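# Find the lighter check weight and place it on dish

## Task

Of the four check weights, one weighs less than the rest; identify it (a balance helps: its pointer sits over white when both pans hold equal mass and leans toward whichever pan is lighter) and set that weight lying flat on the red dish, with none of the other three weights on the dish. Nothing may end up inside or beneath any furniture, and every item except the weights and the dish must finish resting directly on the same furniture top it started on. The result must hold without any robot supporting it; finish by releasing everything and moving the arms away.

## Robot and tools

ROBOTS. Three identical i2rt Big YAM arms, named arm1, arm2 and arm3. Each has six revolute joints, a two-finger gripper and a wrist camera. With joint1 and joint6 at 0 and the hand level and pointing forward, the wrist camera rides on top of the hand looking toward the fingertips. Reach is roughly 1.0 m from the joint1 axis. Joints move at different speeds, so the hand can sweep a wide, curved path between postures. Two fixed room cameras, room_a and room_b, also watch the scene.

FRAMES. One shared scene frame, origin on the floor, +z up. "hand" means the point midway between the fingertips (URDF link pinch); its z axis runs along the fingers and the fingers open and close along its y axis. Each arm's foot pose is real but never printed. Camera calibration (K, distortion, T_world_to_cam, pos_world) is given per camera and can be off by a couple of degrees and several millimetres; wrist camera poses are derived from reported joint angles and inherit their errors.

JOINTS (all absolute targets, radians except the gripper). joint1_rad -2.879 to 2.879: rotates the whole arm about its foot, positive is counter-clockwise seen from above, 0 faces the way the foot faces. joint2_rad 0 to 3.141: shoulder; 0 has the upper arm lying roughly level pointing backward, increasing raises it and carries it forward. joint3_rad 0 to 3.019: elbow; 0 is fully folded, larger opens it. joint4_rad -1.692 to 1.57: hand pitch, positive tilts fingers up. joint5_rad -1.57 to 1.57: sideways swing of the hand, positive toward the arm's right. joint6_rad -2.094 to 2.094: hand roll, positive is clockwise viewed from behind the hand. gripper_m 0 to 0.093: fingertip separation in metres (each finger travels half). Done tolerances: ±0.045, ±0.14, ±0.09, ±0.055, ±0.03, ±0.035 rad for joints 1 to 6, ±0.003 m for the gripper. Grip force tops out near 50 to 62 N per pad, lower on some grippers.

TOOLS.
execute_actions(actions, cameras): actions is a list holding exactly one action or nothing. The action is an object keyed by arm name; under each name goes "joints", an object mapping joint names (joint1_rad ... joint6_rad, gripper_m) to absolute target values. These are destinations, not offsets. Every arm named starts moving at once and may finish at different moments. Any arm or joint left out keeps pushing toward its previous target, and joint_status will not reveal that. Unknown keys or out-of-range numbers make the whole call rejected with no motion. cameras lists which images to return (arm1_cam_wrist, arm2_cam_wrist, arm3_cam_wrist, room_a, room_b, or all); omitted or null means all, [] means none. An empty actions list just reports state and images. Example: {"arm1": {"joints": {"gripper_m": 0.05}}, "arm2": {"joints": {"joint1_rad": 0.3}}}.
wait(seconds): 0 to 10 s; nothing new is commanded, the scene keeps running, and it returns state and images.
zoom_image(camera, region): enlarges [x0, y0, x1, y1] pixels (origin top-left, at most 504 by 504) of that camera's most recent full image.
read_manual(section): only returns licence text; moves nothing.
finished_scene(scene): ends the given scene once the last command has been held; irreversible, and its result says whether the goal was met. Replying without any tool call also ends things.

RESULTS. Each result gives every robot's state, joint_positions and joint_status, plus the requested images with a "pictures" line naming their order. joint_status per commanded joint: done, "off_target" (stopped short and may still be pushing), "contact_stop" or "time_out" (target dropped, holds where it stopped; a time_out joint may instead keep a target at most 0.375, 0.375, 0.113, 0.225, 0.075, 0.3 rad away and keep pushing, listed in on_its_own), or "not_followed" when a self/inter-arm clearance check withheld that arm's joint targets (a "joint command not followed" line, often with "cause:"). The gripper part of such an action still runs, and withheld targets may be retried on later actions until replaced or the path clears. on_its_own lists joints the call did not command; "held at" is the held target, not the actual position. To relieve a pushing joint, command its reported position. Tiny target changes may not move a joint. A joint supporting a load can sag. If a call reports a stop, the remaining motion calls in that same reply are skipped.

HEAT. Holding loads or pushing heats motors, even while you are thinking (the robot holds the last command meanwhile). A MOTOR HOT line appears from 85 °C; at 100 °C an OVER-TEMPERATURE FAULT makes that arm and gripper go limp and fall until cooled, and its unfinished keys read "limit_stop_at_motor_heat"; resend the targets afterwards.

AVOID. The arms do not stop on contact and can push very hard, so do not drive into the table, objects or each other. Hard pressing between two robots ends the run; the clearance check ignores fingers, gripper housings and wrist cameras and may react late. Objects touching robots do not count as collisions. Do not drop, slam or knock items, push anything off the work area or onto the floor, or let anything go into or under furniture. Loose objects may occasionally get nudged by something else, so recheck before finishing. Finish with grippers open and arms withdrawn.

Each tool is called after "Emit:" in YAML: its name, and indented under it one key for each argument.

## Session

Emit:
execute_actions:
  actions: []

Scene clock: 0.00 s.
Motor temperatures (°C, as the motors report them): arm1=[17 20 21 21 19 17] | arm2=[17 19 22 17 19 20] | arm3=[19 20 19 17 20 19]
arm1.joint_positions: joint1_rad=+0.003 joint2_rad=+0.551 joint3_rad=+1.314 joint4_rad=-1.522 joint5_rad=-0.021 joint6_rad=-0.173 gripper_m=+0.094
arm1.joint_status: not commanded
arm1.hand: x=+0.6835 y=-0.7366 z=+1.2573 quat_wxyz=(-0.389, +0.282, -0.875, -0.062) (m; scene frame)
arm2.joint_positions: joint1_rad=+0.296 joint2_rad=+0.573 joint3_rad=+1.641 joint4_rad=-1.256 joint5_rad=+0.008 joint6_rad=-0.591 gripper_m=+0.094
arm2.joint_status: not commanded
arm2.hand: x=+0.2898 y=+0.0828 z=+1.5480 quat_wxyz=(-0.641, +0.457, -0.616, -0.032) (m; scene frame)
arm3.joint_positions: joint1_rad=-0.273 joint2_rad=+0.403 joint3_rad=+1.346 joint4_rad=-1.460 joint5_rad=+0.072 joint6_rad=+0.161 gripper_m=+0.094
arm3.joint_status: not commanded
arm3.hand: x=-0.8063 y=+0.7855 z=+1.3915 quat_wxyz=(-0.143, -0.854, -0.132, +0.483) (m; scene frame)
pictures: arm1_cam_wrist, arm2_cam_wrist, arm3_cam_wrist, room_a, room_b
camera_calibration (this result's frames):
arm1_cam_wrist: T_world_to_cam=[[0.542778, -0.833333, 0.104633, -1.11972], [-0.813242, -0.552596, -0.182416, 0.380354], [0.209833, 0.0139198, -0.977638, 1.21734], [0, 0, 0, 1]] pos_world=[0.661642, -0.739863, 1.37666]
arm2_cam_wrist: T_world_to_cam=[[0.594478, -0.586722, 0.549867, -0.972719], [-0.25414, -0.785859, -0.563772, 1.01753], [0.762895, 0.195407, -0.616285, 0.84018], [0, 0, 0, 1]] pos_world=[0.195885, 0.0647414, 1.62631]
arm3_cam_wrist: T_world_to_cam=[[-0.369889, 0.918423, -0.140289, -0.822205], [0.861663, 0.282648, -0.421483, 1.06745], [-0.347447, -0.276784, -0.895919, 1.30941], [0, 0, 0, 1]] pos_world=[-0.76896, 0.815841, 1.50769]
Images, in order (width x height): arm1_cam_wrist 616x616, arm2_cam_wrist 616x616, arm3_cam_wrist 616x616, room_a 672x504, room_b 672x504.

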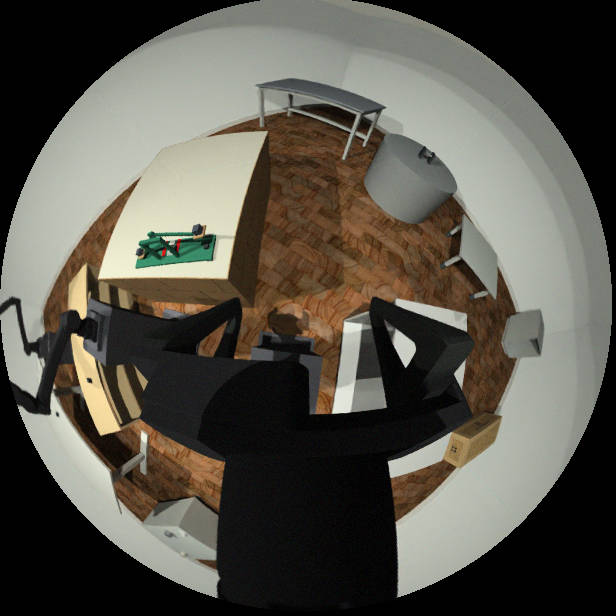

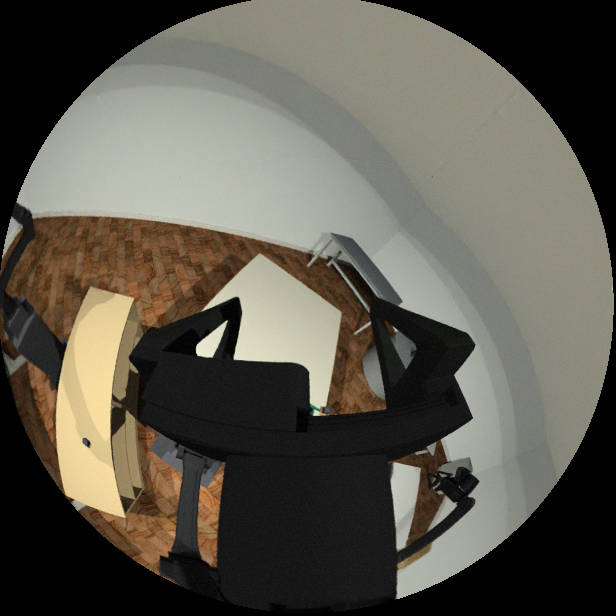

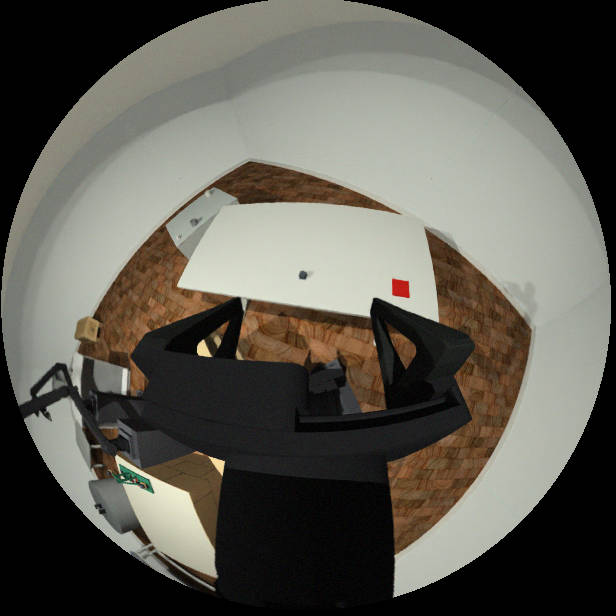

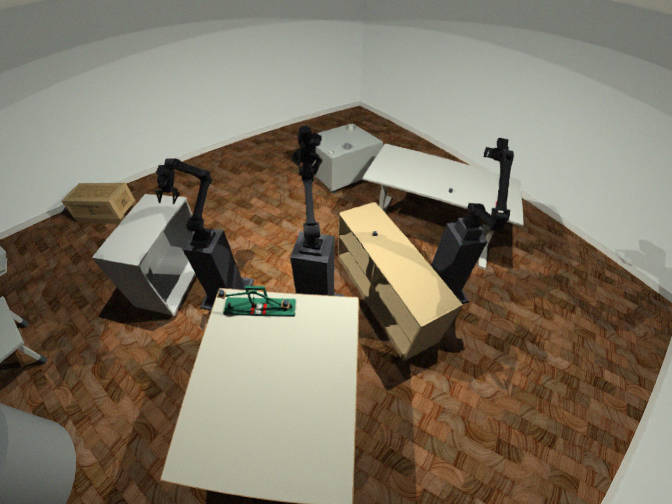

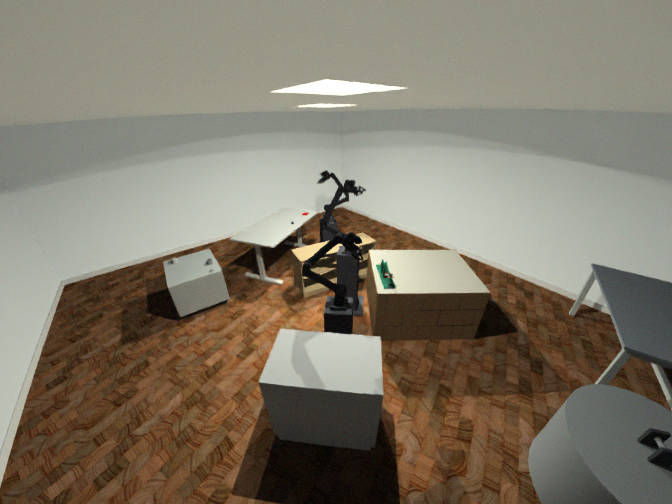

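Emit:
zoom_image:
  camera: "arm1_cam_wrist"
  region: [125, 210, 225, 280]

Emit:
zoom_image:
  camera: "room_a"
  region: [205, 275, 305, 330]

Emit:
zoom_image:
  camera: "room_b"
  region: [360, 245, 420, 300]

Region (125, 210, 225, 280) of arm1_cam_wrist's 616x616 image, scaled by 5.040, with more detail than that image has; it fills the top 353 rows of this view, and the rest is white.

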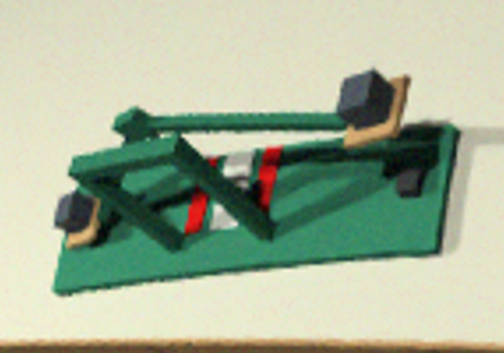

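Region (205, 275, 305, 330) of room_a's 672x504 image, scaled by 5.040, with more detail than that image has; it fills the top 277 rows of this view, and the rest is white.

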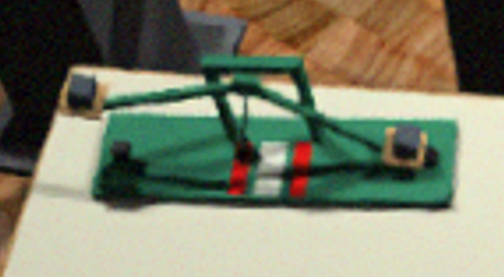

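Region (360, 245, 420, 300) of room_b's 672x504 image, scaled by 8.400, with more detail than that image has; it fills the top 462 rows of this view, and the rest is white.

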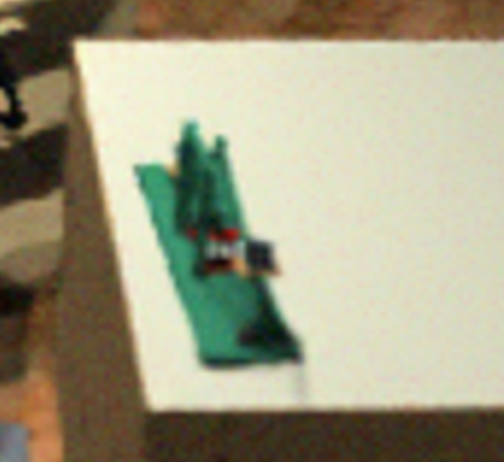

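Emit:
zoom_image:
  camera: "room_a"
  region: [325, 190, 475, 340]

Emit:
zoom_image:
  camera: "arm2_cam_wrist"
  region: [30, 275, 170, 530]

Emit:
zoom_image:
  camera: "arm3_cam_wrist"
  region: [370, 260, 450, 330]

Region (325, 190, 475, 340) of room_a's 672x504 image, scaled by 3.360, with more detail than that image has.

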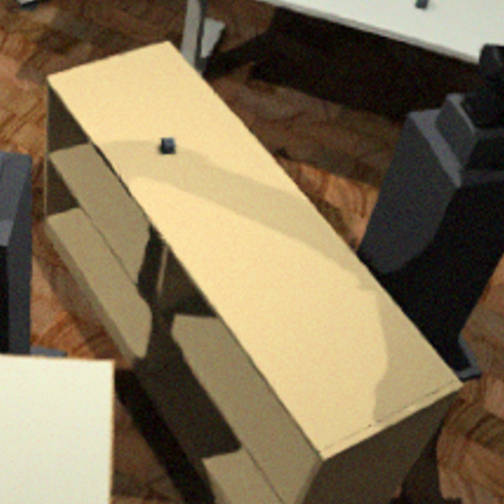

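Region (30, 275, 170, 530) of arm2_cam_wrist's 616x616 image, scaled by 1.976, with more detail than that image has; it fills the left 277 columns of this view, and the rest is white.

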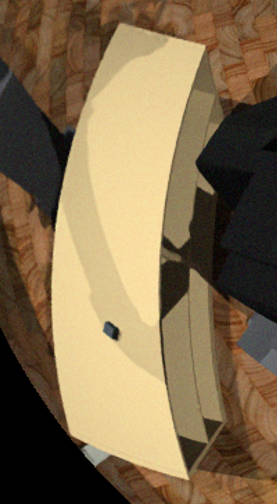

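Region (370, 260, 450, 330) of arm3_cam_wrist's 616x616 image, scaled by 6.300, with more detail than that image has; it fills the top 441 rows of this view, and the rest is white.

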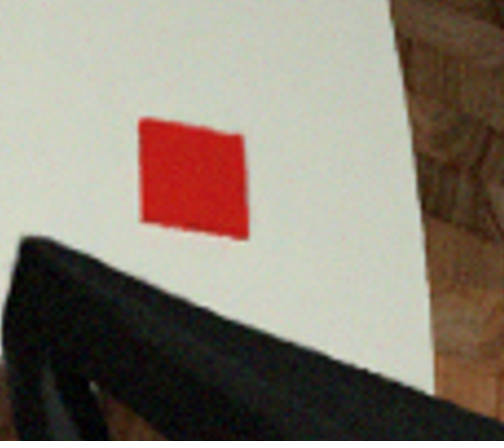

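Emit:
zoom_image:
  camera: "arm2_cam_wrist"
  region: [295, 385, 355, 430]

Emit:
zoom_image:
  camera: "arm1_cam_wrist"
  region: [180, 215, 225, 250]

Region (295, 385, 355, 430) of arm2_cam_wrist's 616x616 image, scaled by 8.400, with more detail than that image has; it fills the top 378 rows of this view, and the rest is white.

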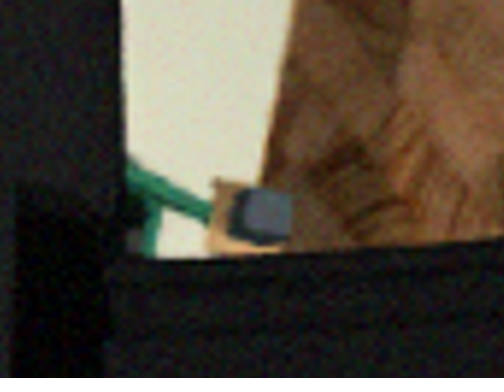

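Region (180, 215, 225, 250) of arm1_cam_wrist's 616x616 image, scaled by 11.200, with more detail than that image has.

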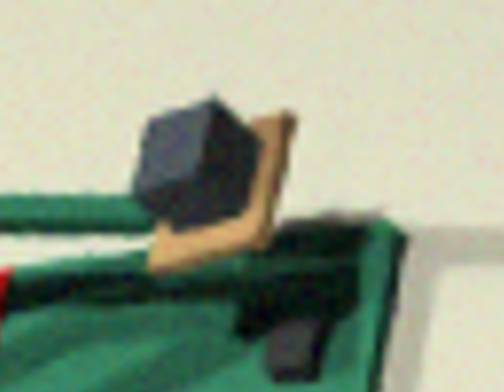

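Emit:
zoom_image:
  camera: "arm1_cam_wrist"
  region: [60, 350, 140, 440]

Emit:
zoom_image:
  camera: "room_b"
  region: [280, 200, 390, 300]

Region (60, 350, 140, 440) of arm1_cam_wrist's 616x616 image, scaled by 5.600, with more detail than that image has.

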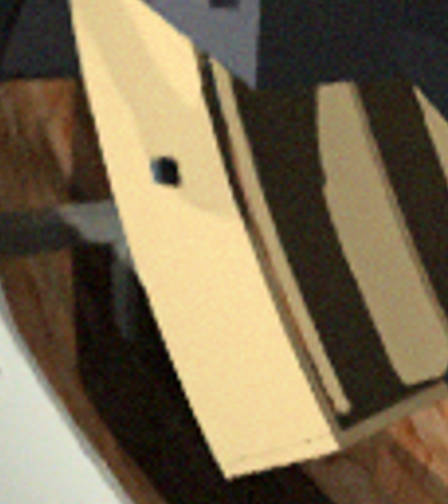

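Region (280, 200, 390, 300) of room_b's 672x504 image, scaled by 4.582, with more detail than that image has; it fills the top 458 rows of this view, and the rest is white.

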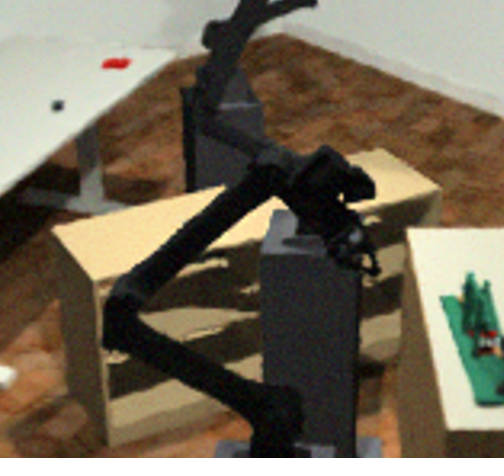

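Emit:
zoom_image:
  camera: "room_a"
  region: [385, 290, 475, 370]

Region (385, 290, 475, 370) of room_a's 672x504 image, scaled by 5.600, with more detail than that image has.

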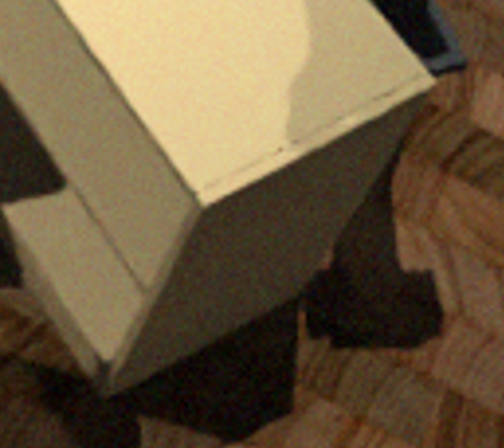

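Emit:
execute_actions:
  actions:
    - {"arm2":{"joints":{"joint1_rad":-0.728,"joint2_rad":2.165,"joint3_rad":1.84,"joint4_rad":-1.003,"joint5_rad":0.144,"joint6_rad":0.63}},"arm3":{"joints":{"joint1_rad":1.27,"joint2_rad":2.185,"joint3_rad":1.545,"joint4_rad":-0.83,"joint5_rad":0.0,"joint6_rad":0.0}}}

Scene clock: 20.47 s.
Motor temperatures (°C, as the motors report them): arm1=[17 20 23 21 19 17] | arm2=[17 19 24 18 19 20] | arm3=[19 21 21 17 20 19]
arm1.joint_positions: joint1_rad=+0.003 joint2_rad=+0.551 joint3_rad=+1.314 joint4_rad=-1.522 joint5_rad=-0.021 joint6_rad=-0.173 gripper_m=+0.094
arm1.joint_status: not commanded
arm1.hand: x=+0.6835 y=-0.7366 z=+1.2573 quat_wxyz=(-0.389, +0.282, -0.875, -0.062) (m; scene frame)
arm2.joint_positions: joint1_rad=-0.728 joint2_rad=+2.154 joint3_rad=+1.812 joint4_rad=-0.999 joint5_rad=+0.144 joint6_rad=+0.621 gripper_m=+0.094
arm2.joint_status: all done
arm2.hand: x=+0.8224 y=-0.2668 z=+0.9106 quat_wxyz=(-0.125, -0.461, -0.877, +0.048) (m; scene frame)
arm3.joint_positions: joint1_rad=+1.269 joint2_rad=+2.174 joint3_rad=+1.536 joint4_rad=-0.837 joint5_rad=-0.001 joint6_rad=+0.011 gripper_m=+0.094
arm3.joint_status: all done
arm3.hand: x=-0.3857 y=+0.2863 z=+0.8002 quat_wxyz=(-0.046, -0.519, -0.853, +0.027) (m; scene frame)
pictures: arm1_cam_wrist, arm2_cam_wrist, arm3_cam_wrist, room_a, room_b
camera_calibration (this result's frames):
arm1_cam_wrist: T_world_to_cam=[[0.542778, -0.833333, 0.104633, -1.11972], [-0.813242, -0.552596, -0.182416, 0.380354], [0.209833, 0.0139198, -0.977638, 1.21734], [0, 0, 0, 1]] pos_world=[0.661642, -0.739863, 1.37666]
arm2_cam_wrist: T_world_to_cam=[[-0.822268, -0.568812, -0.0181276, 0.543186], [-0.537786, 0.766207, 0.351728, 0.332501], [-0.186178, 0.298964, -0.935927, 1.20851], [0, 0, 0, 1]] pos_world=[0.850456, -0.307095, 1.02398]
arm3_cam_wrist: T_world_to_cam=[[-0.894904, -0.4457, -0.0223334, -0.197449], [-0.399225, 0.777216, 0.486369, -0.75747], [-0.199417, 0.444169, -0.873468, 0.6203], [0, 0, 0, 1]] pos_world=[-0.355401, 0.225196, 0.905812]
Images, in order (width x height): arm1_cam_wrist 616x616, arm2_cam_wrist 616x616, arm3_cam_wrist 616x616, room_a 672x504, room_b 672x504.

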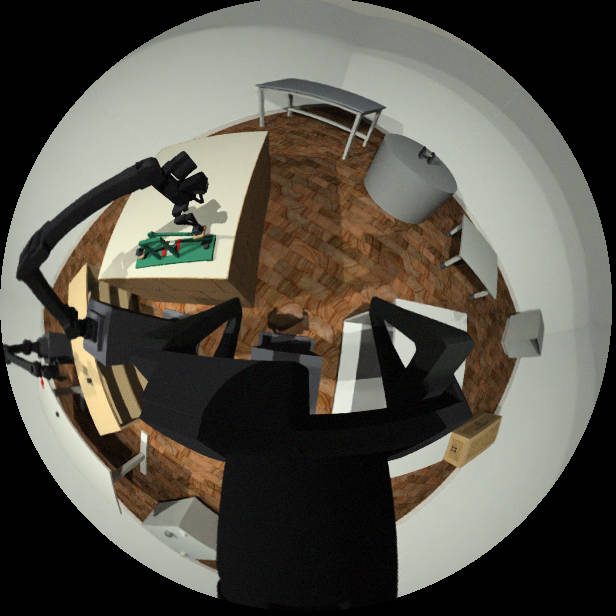

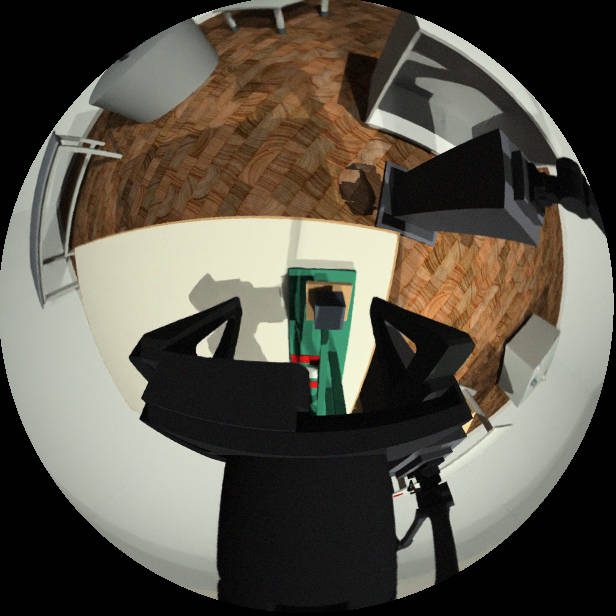

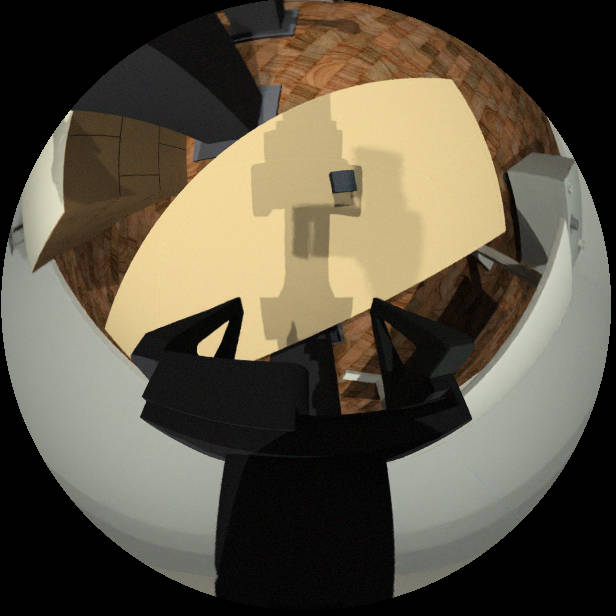

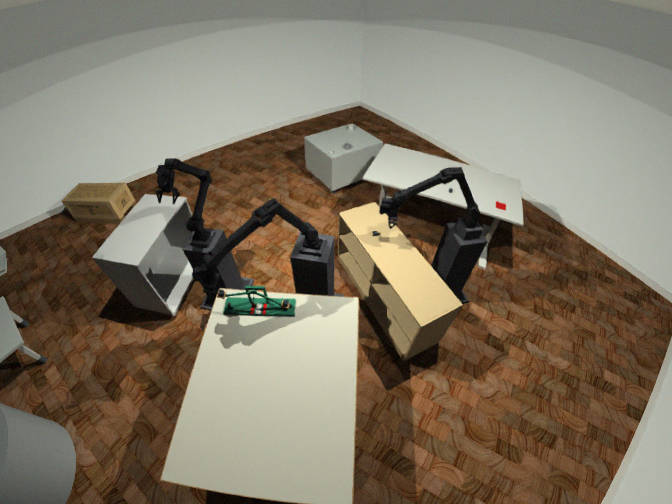

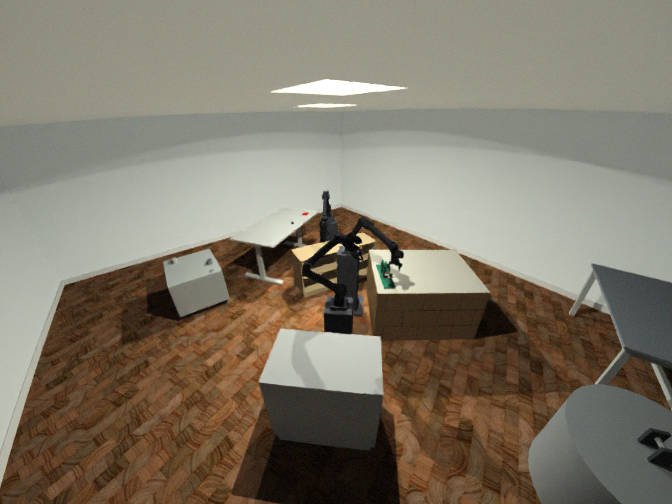

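Emit:
zoom_image:
  camera: "arm2_cam_wrist"
  region: [295, 265, 365, 340]

Emit:
zoom_image:
  camera: "arm3_cam_wrist"
  region: [320, 160, 370, 210]

Emit:
zoom_image:
  camera: "room_a"
  region: [195, 265, 305, 330]

Region (295, 265, 365, 340) of arm2_cam_wrist's 616x616 image, scaled by 6.720, with more detail than that image has; it fills the left 470 columns of this view, and the rest is white.

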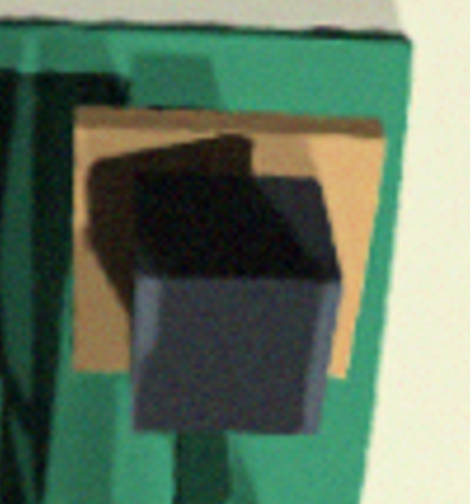

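Region (320, 160, 370, 210) of arm3_cam_wrist's 616x616 image, scaled by 10.080, with more detail than that image has.

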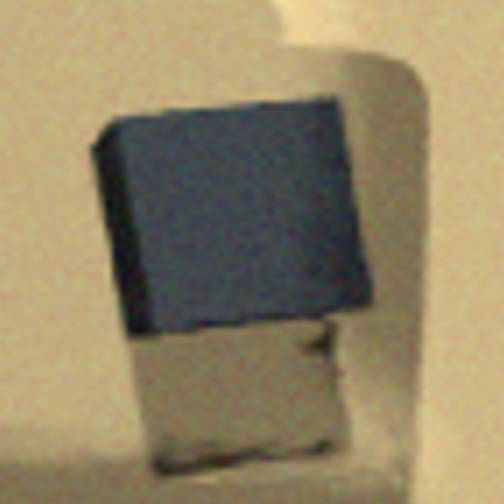

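Region (195, 265, 305, 330) of room_a's 672x504 image, scaled by 4.582, with more detail than that image has; it fills the top 298 rows of this view, and the rest is white.

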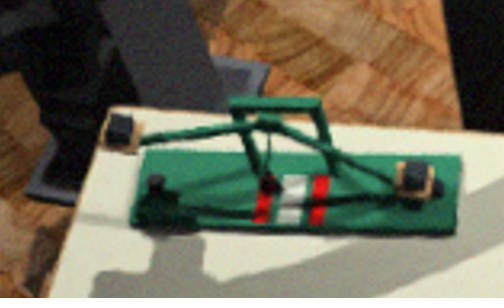

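Emit:
execute_actions:
  actions:
    - {"arm2":{"joints":{"joint2_rad":2.154,"joint3_rad":1.628,"joint4_rad":-0.801,"joint5_rad":0.154,"joint6_rad":0.65,"gripper_m":0.072}},"arm3":{"joints":{"joint1_rad":1.17,"joint2_rad":2.174,"joint3_rad":1.40,"joint4_rad":-0.70}}}
  cameras: ["arm1_cam_wrist","arm2_cam_wrist","arm3_cam_wrist"]

Scene clock: 31.80 s.
Motor temperatures (°C, as the motors report them): arm1=[17 20 24 21 19 17] | arm2=[17 21 25 18 19 20] | arm3=[19 22 22 17 20 19]
arm1.joint_positions: joint1_rad=+0.003 joint2_rad=+0.551 joint3_rad=+1.314 joint4_rad=-1.522 joint5_rad=-0.021 joint6_rad=-0.173 gripper_m=+0.094
arm1.joint_status: not commanded
arm1.hand: x=+0.6835 y=-0.7366 z=+1.2573 quat_wxyz=(-0.389, +0.282, -0.875, -0.062) (m; scene frame)
arm2.joint_positions: joint1_rad=-0.728 joint2_rad=+2.151 joint3_rad=+1.617 joint4_rad=-0.813 joint5_rad=+0.152 joint6_rad=+0.640 gripper_m=+0.072
arm2.joint_status: all done
arm2.hand: x=+0.7911 y=-0.2567 z=+0.8449 quat_wxyz=(-0.123, -0.470, -0.873, +0.051) (m; scene frame)
arm3.joint_positions: joint1_rad=+1.162 joint2_rad=+2.174 joint3_rad=+1.391 joint4_rad=-0.717 joint5_rad=-0.001 joint6_rad=+0.011 gripper_m=+0.094
arm3.joint_status: all done
arm3.hand: x=-0.4617 y=+0.2965 z=+0.7579 quat_wxyz=(-0.035, -0.564, -0.824, +0.023) (m; scene frame)
pictures: arm1_cam_wrist, arm2_cam_wrist, arm3_cam_wrist
camera_calibration (this result's frames):
arm1_cam_wrist: T_world_to_cam=[[0.542778, -0.833333, 0.104633, -1.11972], [-0.813242, -0.552596, -0.182416, 0.380354], [0.209833, 0.0139198, -0.977638, 1.21734], [0, 0, 0, 1]] pos_world=[0.661642, -0.739863, 1.37666]
arm2_cam_wrist: T_world_to_cam=[[-0.833786, -0.551914, -0.0138529, 0.531852], [-0.520631, 0.777684, 0.352351, 0.319909], [-0.183694, 0.300998, -0.935765, 1.1366], [0, 0, 0, 1]] pos_world=[0.818792, -0.297366, 0.958238]
arm3_cam_wrist: T_world_to_cam=[[-0.937661, -0.346845, -0.0221541, -0.311042], [-0.309631, 0.8047, 0.506543, -0.757175], [-0.157865, 0.481825, -0.86193, 0.562954], [0, 0, 0, 1]] pos_world=[-0.437227, 0.23017, 0.861878]
Images, in order (width x height): arm1_cam_wrist 616x616, arm2_cam_wrist 616x616, arm3_cam_wrist 616x616.

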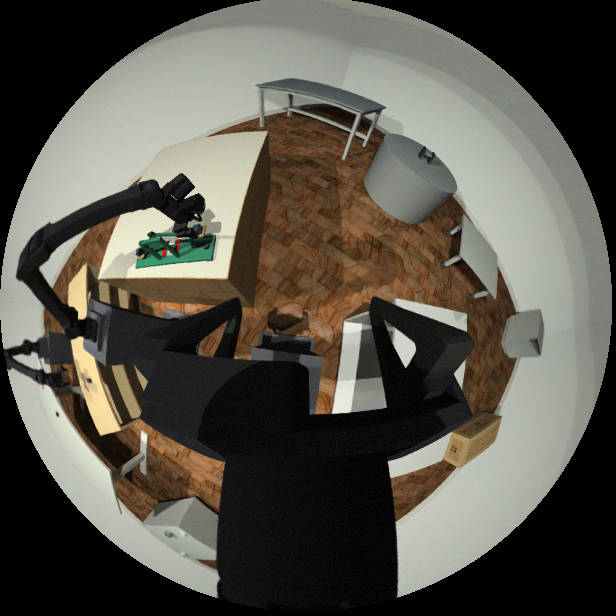

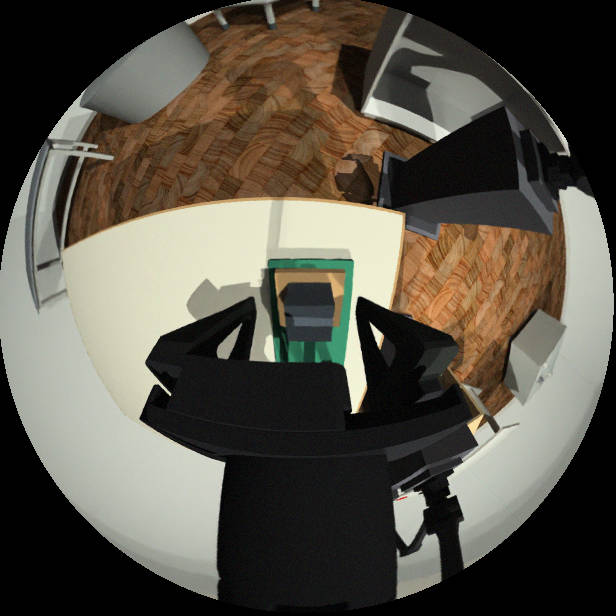

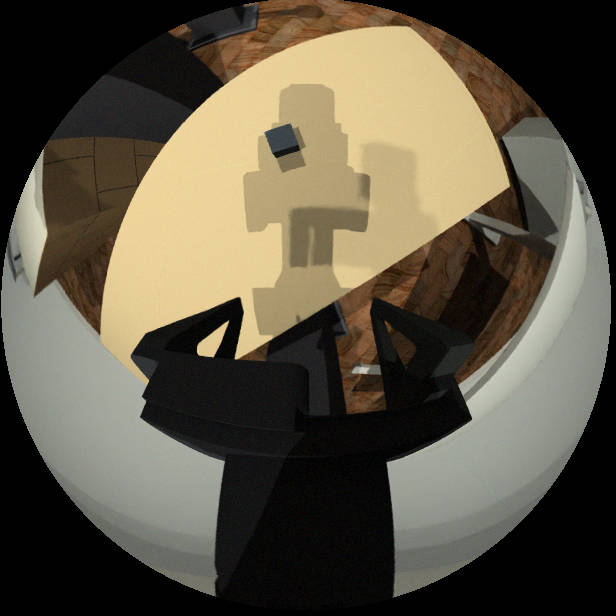

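Emit:
zoom_image:
  camera: "arm2_cam_wrist"
  region: [245, 255, 370, 365]

Emit:
zoom_image:
  camera: "arm3_cam_wrist"
  region: [255, 115, 315, 180]

Region (245, 255, 370, 365) of arm2_cam_wrist's 616x616 image, scaled by 4.032, with more detail than that image has; it fills the top 444 rows of this view, and the rest is white.

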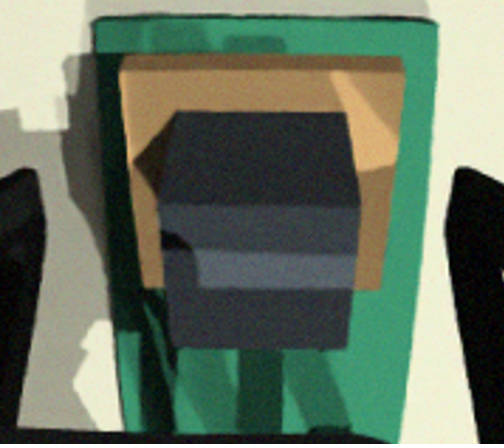

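Region (255, 115, 315, 180) of arm3_cam_wrist's 616x616 image, scaled by 7.754, with more detail than that image has; it fills the left 465 columns of this view, and the rest is white.

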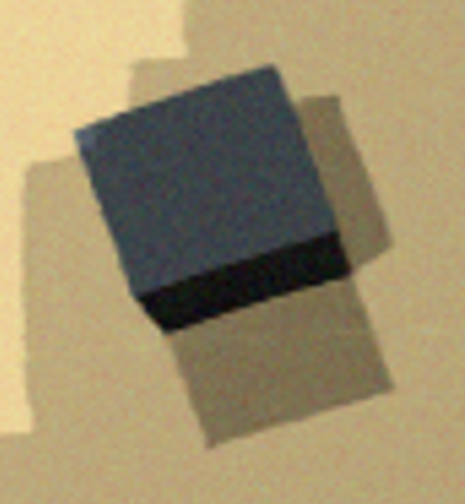

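Emit:
execute_actions:
  actions:
    - {"arm2":{"joints":{"gripper_m":0.02}}}
  cameras: ["arm2_cam_wrist"]

Scene clock: 36.03 s.
Motor temperatures (°C, as the motors report them): arm1=[17 20 24 21 19 17] | arm2=[17 21 25 18 19 20] | arm3=[19 23 22 17 20 19]
arm1.joint_positions: joint1_rad=+0.003 joint2_rad=+0.551 joint3_rad=+1.314 joint4_rad=-1.522 joint5_rad=-0.021 joint6_rad=-0.173 gripper_m=+0.094
arm1.joint_status: not commanded
arm1.hand: x=+0.6835 y=-0.7366 z=+1.2573 quat_wxyz=(-0.389, +0.282, -0.875, -0.062) (m; scene frame)
arm2.joint_positions: joint1_rad=-0.728 joint2_rad=+2.151 joint3_rad=+1.617 joint4_rad=-0.813 joint5_rad=+0.153 joint6_rad=+0.641 gripper_m=+0.029
arm2.joint_status: gripper_m off_target (ended at +0.029, target +0.020)
arm2.hand: x=+0.7910 y=-0.2569 z=+0.8449 quat_wxyz=(-0.123, -0.470, -0.873, +0.052) (m; scene frame)
arm3.joint_positions: joint1_rad=+1.162 joint2_rad=+2.174 joint3_rad=+1.391 joint4_rad=-0.717 joint5_rad=-0.001 joint6_rad=+0.011 gripper_m=+0.094
arm3.joint_status: not commanded
arm3.hand: x=-0.4617 y=+0.2965 z=+0.7579 quat_wxyz=(-0.035, -0.564, -0.824, +0.023) (m; scene frame)
pictures: arm2_cam_wrist
camera_calibration (this result's frames):
arm2_cam_wrist: T_world_to_cam=[[-0.834338, -0.551097, -0.0131697, 0.531762], [-0.519785, 0.778527, 0.351737, 0.320071], [-0.183588, 0.300313, -0.936006, 1.13661], [0, 0, 0, 1]] pos_world=[0.818706, -0.29747, 0.958297]
Images, in order (width x height): arm2_cam_wrist 616x616.

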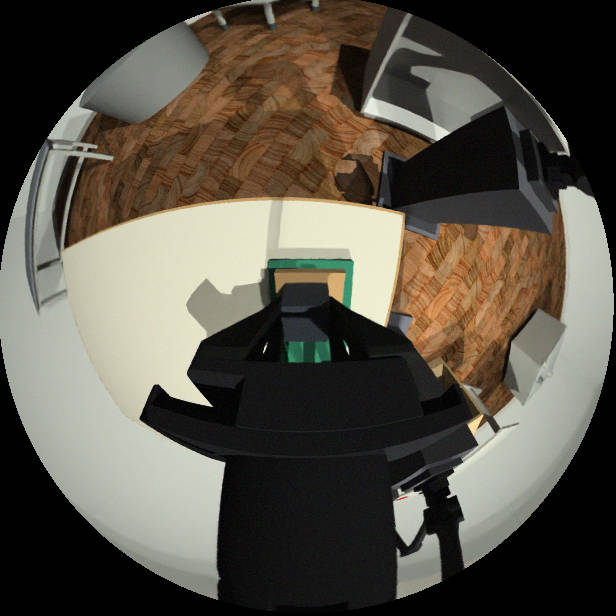

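Emit:
execute_actions:
  actions:
    - {"arm2":{"joints":{"joint1_rad":1.842,"joint3_rad":1.745,"joint6_rad":-0.012}},"arm3":{"joints":{"joint2_rad":2.475,"joint3_rad":1.80,"joint4_rad":-0.885,"joint6_rad":0.21}}}
  cameras: ["arm1_cam_wrist","arm2_cam_wrist","room_a"]

Scene clock: 48.40 s.
Motor temperatures (°C, as the motors report them): arm1=[17 20 24 21 19 17] | arm2=[17 21 26 18 19 20] | arm3=[19 24 22 17 20 19]
arm1.joint_positions: joint1_rad=+0.003 joint2_rad=+0.551 joint3_rad=+1.314 joint4_rad=-1.522 joint5_rad=-0.021 joint6_rad=-0.173 gripper_m=+0.094
arm1.joint_status: not commanded
arm1.hand: x=+0.6835 y=-0.7366 z=+1.2573 quat_wxyz=(-0.389, +0.282, -0.875, -0.062) (m; scene frame)
arm2.joint_positions: joint1_rad=+1.843 joint2_rad=+2.152 joint3_rad=+1.716 joint4_rad=-0.799 joint5_rad=+0.152 joint6_rad=-0.005 gripper_m=+0.029
arm2.joint_status: all done
arm2.hand: x=-0.2576 y=+0.5582 z=+0.8854 quat_wxyz=(-0.146, +0.881, -0.435, -0.116) (m; scene frame)
arm3.joint_positions: joint1_rad=+1.162 joint2_rad=+2.471 joint3_rad=+1.771 joint4_rad=-0.871 joint5_rad=-0.001 joint6_rad=+0.196 gripper_m=+0.094
arm3.joint_status: all done
arm3.hand: x=-0.4348 y=+0.2295 z=+0.6897 quat_wxyz=(-0.005, -0.639, -0.769, +0.002) (m; scene frame)
pictures: arm1_cam_wrist, arm2_cam_wrist, room_a
camera_calibration (this result's frames):
arm1_cam_wrist: T_world_to_cam=[[0.542778, -0.833333, 0.104633, -1.11972], [-0.813242, -0.552596, -0.182416, 0.380354], [0.209833, 0.0139198, -0.977638, 1.21734], [0, 0, 0, 1]] pos_world=[0.661642, -0.739863, 1.37666]
arm2_cam_wrist: T_world_to_cam=[[0.800986, 0.574752, 0.167576, -0.260678], [0.52198, -0.807524, 0.274667, 0.348157], [0.293188, -0.132533, -0.946824, 1.11119], [0, 0, 0, 1]] pos_world=[-0.298719, 0.578239, 1.00016]
Images, in order (width x height): arm1_cam_wrist 616x616, arm2_cam_wrist 616x616, room_a 672x504.

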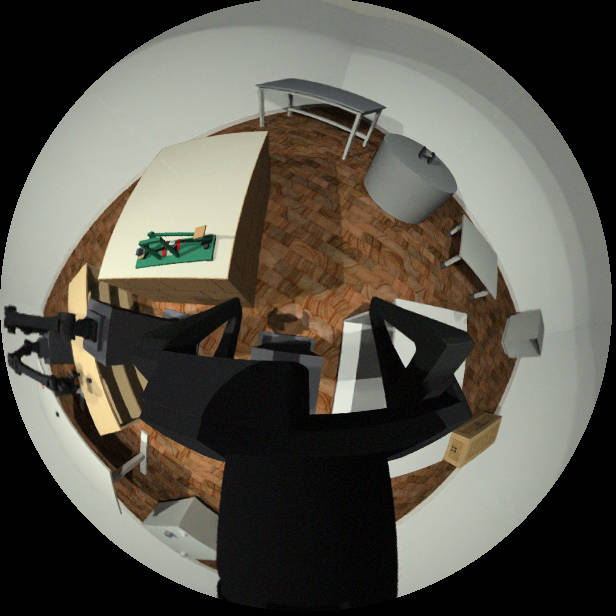

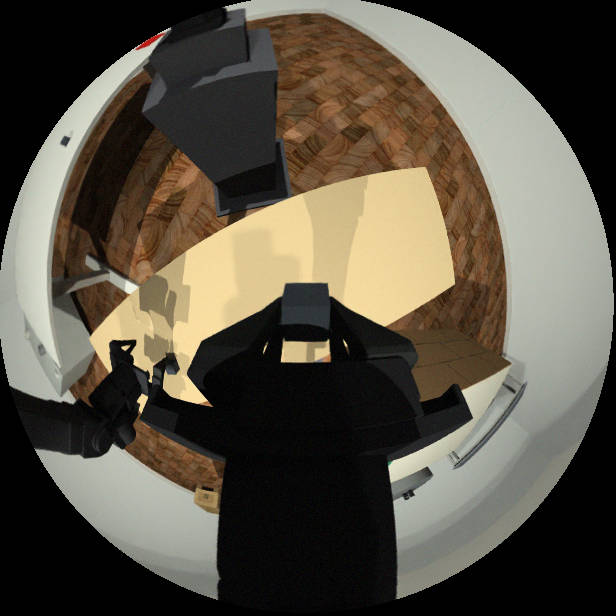

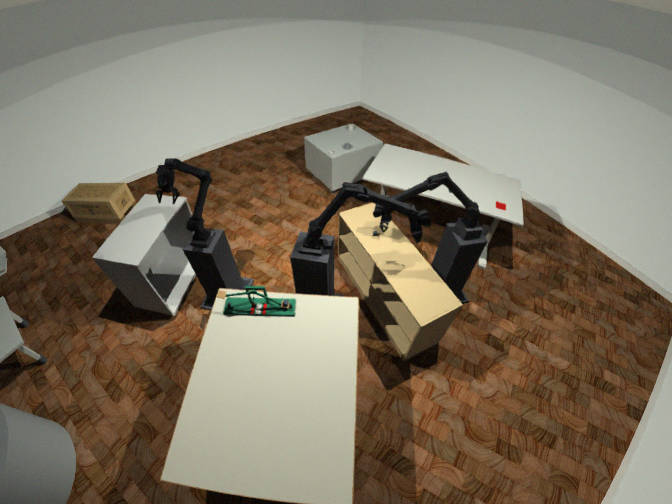

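Emit:
execute_actions:
  actions: []
  cameras: ["arm3_cam_wrist","arm2_cam_wrist"]

Scene clock: 48.53 s.
Motor temperatures (°C, as the motors report them): arm1=[17 20 24 21 19 17] | arm2=[17 21 26 18 19 20] | arm3=[19 24 22 17 20 19]
arm1.joint_positions: joint1_rad=+0.003 joint2_rad=+0.551 joint3_rad=+1.314 joint4_rad=-1.522 joint5_rad=-0.021 joint6_rad=-0.173 gripper_m=+0.094
arm1.joint_status: not commanded
arm1.hand: x=+0.6835 y=-0.7366 z=+1.2573 quat_wxyz=(-0.389, +0.282, -0.875, -0.062) (m; scene frame)
arm2.joint_positions: joint1_rad=+1.843 joint2_rad=+2.152 joint3_rad=+1.716 joint4_rad=-0.799 joint5_rad=+0.152 joint6_rad=-0.005 gripper_m=+0.029
arm2.joint_status: all done
arm2.hand: x=-0.2576 y=+0.5582 z=+0.8854 quat_wxyz=(-0.146, +0.881, -0.435, -0.116) (m; scene frame)
arm3.joint_positions: joint1_rad=+1.162 joint2_rad=+2.471 joint3_rad=+1.771 joint4_rad=-0.871 joint5_rad=-0.001 joint6_rad=+0.196 gripper_m=+0.094
arm3.joint_status: all done
arm3.hand: x=-0.4348 y=+0.2295 z=+0.6897 quat_wxyz=(-0.005, -0.639, -0.769, +0.002) (m; scene frame)
pictures: arm2_cam_wrist, arm3_cam_wrist
camera_calibration (this result's frames):
arm2_cam_wrist: T_world_to_cam=[[0.800986, 0.574752, 0.167576, -0.260678], [0.52198, -0.807524, 0.274667, 0.348157], [0.293188, -0.132533, -0.946824, 1.11119], [0, 0, 0, 1]] pos_world=[-0.298719, 0.578239, 1.00016]
arm3_cam_wrist: T_world_to_cam=[[-0.985787, -0.16656, -0.0219368, -0.373045], [-0.149365, 0.809174, 0.568267, -0.634313], [-0.0768998, 0.563467, -0.822552, 0.529983], [0, 0, 0, 1]] pos_world=[-0.421731, 0.152507, 0.788214]
Images, in order (width x height): arm2_cam_wrist 616x616, arm3_cam_wrist 616x616.

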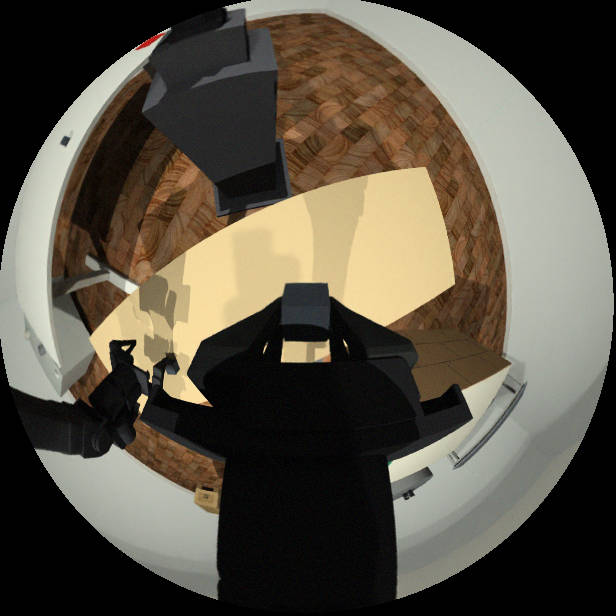

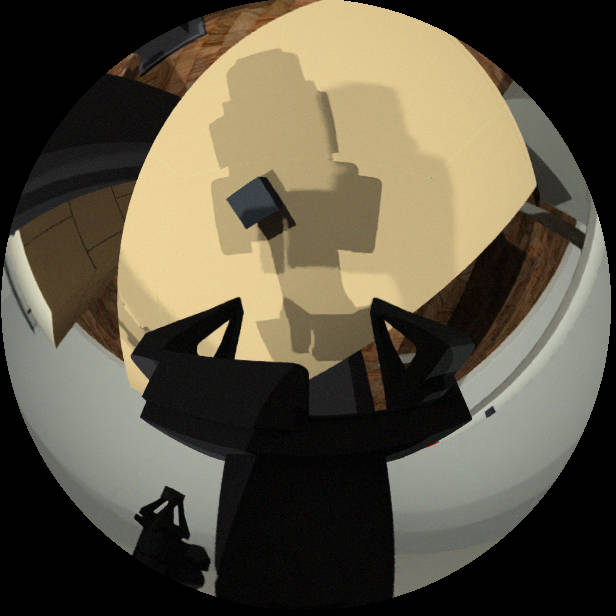

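Emit:
zoom_image:
  camera: "arm3_cam_wrist"
  region: [220, 165, 300, 245]

Emit:
zoom_image:
  camera: "arm2_cam_wrist"
  region: [270, 275, 345, 350]

Region (220, 165, 300, 245) of arm3_cam_wrist's 616x616 image, scaled by 6.300, with more detail than that image has.

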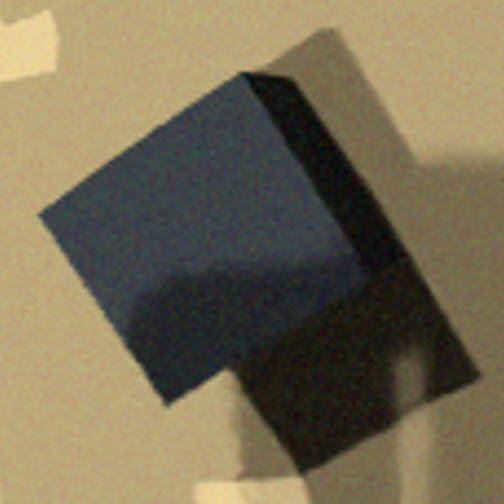

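Region (270, 275, 345, 350) of arm2_cam_wrist's 616x616 image, scaled by 6.720, with more detail than that image has.

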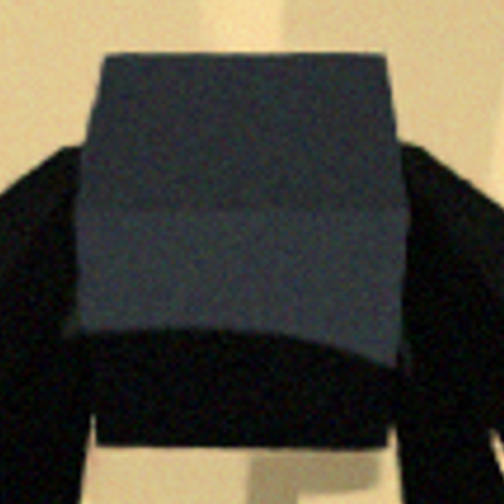

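Emit:
execute_actions:
  actions:
    - {"arm2":{"joints":{"joint2_rad":2.48,"joint5_rad":0.02,"joint6_rad":1.43}},"arm3":{"joints":{"joint1_rad":1.30,"joint2_rad":2.471,"joint3_rad":1.62,"joint4_rad":-0.685,"joint6_rad":1.655}}}
  cameras: ["arm2_cam_wrist","arm3_cam_wrist","room_a"]

Scene clock: 57.80 s.
Motor temperatures (°C, as the motors report them): arm1=[17 20 24 21 19 17] | arm2=[17 22 26 17 19 20] | arm3=[19 24 22 17 20 19]
arm1.joint_positions: joint1_rad=+0.003 joint2_rad=+0.551 joint3_rad=+1.314 joint4_rad=-1.522 joint5_rad=-0.021 joint6_rad=-0.173 gripper_m=+0.094
arm1.joint_status: not commanded
arm1.hand: x=+0.6835 y=-0.7366 z=+1.2573 quat_wxyz=(-0.389, +0.282, -0.875, -0.062) (m; scene frame)
arm2.joint_positions: joint1_rad=+1.843 joint2_rad=+2.504 joint3_rad=+1.715 joint4_rad=-0.801 joint5_rad=+0.021 joint6_rad=+1.420 gripper_m=+0.029
arm2.joint_status: all done
arm2.hand: x=-0.2220 y=+0.4821 z=+0.6512 quat_wxyz=(-0.018, +0.400, -0.916, +0.004) (m; scene frame)
arm3.joint_positions: joint1_rad=+1.302 joint2_rad=+2.466 joint3_rad=+1.612 joint4_rad=-0.701 joint5_rad=+0.000 joint6_rad=+1.641 gripper_m=+0.094
arm3.joint_status: all done
arm3.hand: x=-0.3716 y=+0.3016 z=+0.6491 quat_wxyz=(-0.013, -0.975, -0.223, -0.003) (m; scene frame)
pictures: arm2_cam_wrist, arm3_cam_wrist, room_a
camera_calibration (this result's frames):
arm2_cam_wrist: T_world_to_cam=[[0.732907, -0.679489, 0.0338, 0.470461], [-0.576776, -0.594236, 0.560547, -0.200468], [-0.3608, -0.430324, -0.827433, 0.789541], [0, 0, 0, 1]] pos_world=[-0.175563, 0.540306, 0.749762]
arm3_cam_wrist: T_world_to_cam=[[-0.418744, 0.906964, -0.0454821, -0.397376], [0.73033, 0.366113, 0.576697, -0.205068], [0.539696, 0.208272, -0.815691, 0.79268], [0, 0, 0, 1]] pos_world=[-0.444438, 0.270391, 0.746771]
Images, in order (width x height): arm2_cam_wrist 616x616, arm3_cam_wrist 616x616, room_a 672x504.

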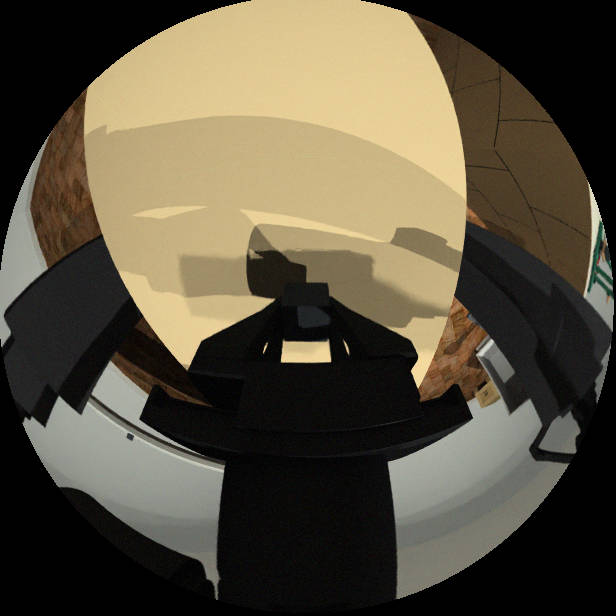

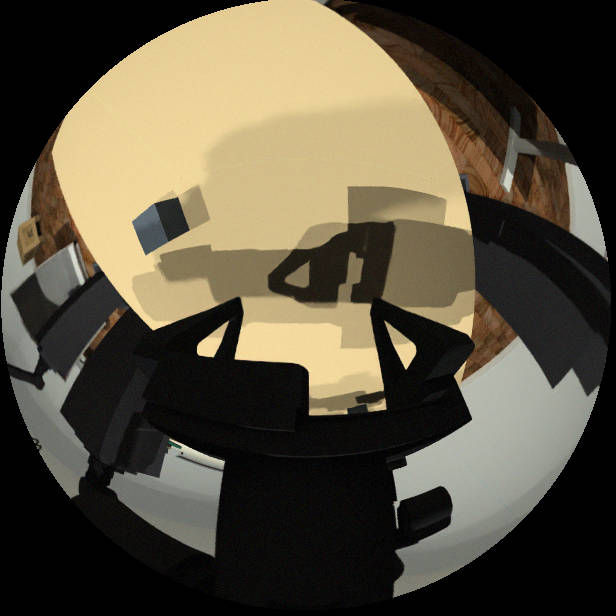

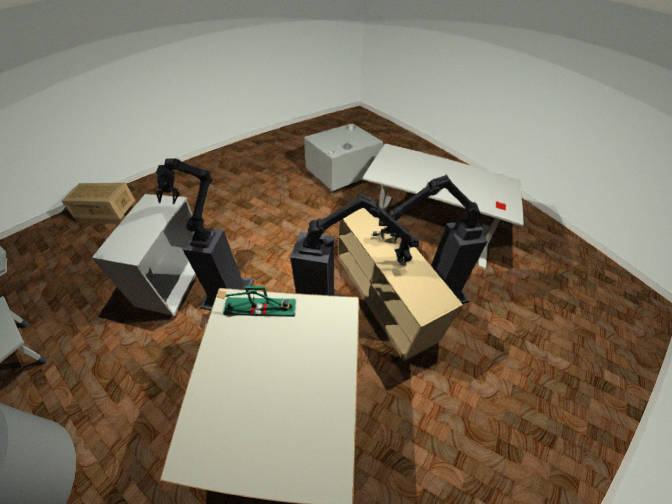

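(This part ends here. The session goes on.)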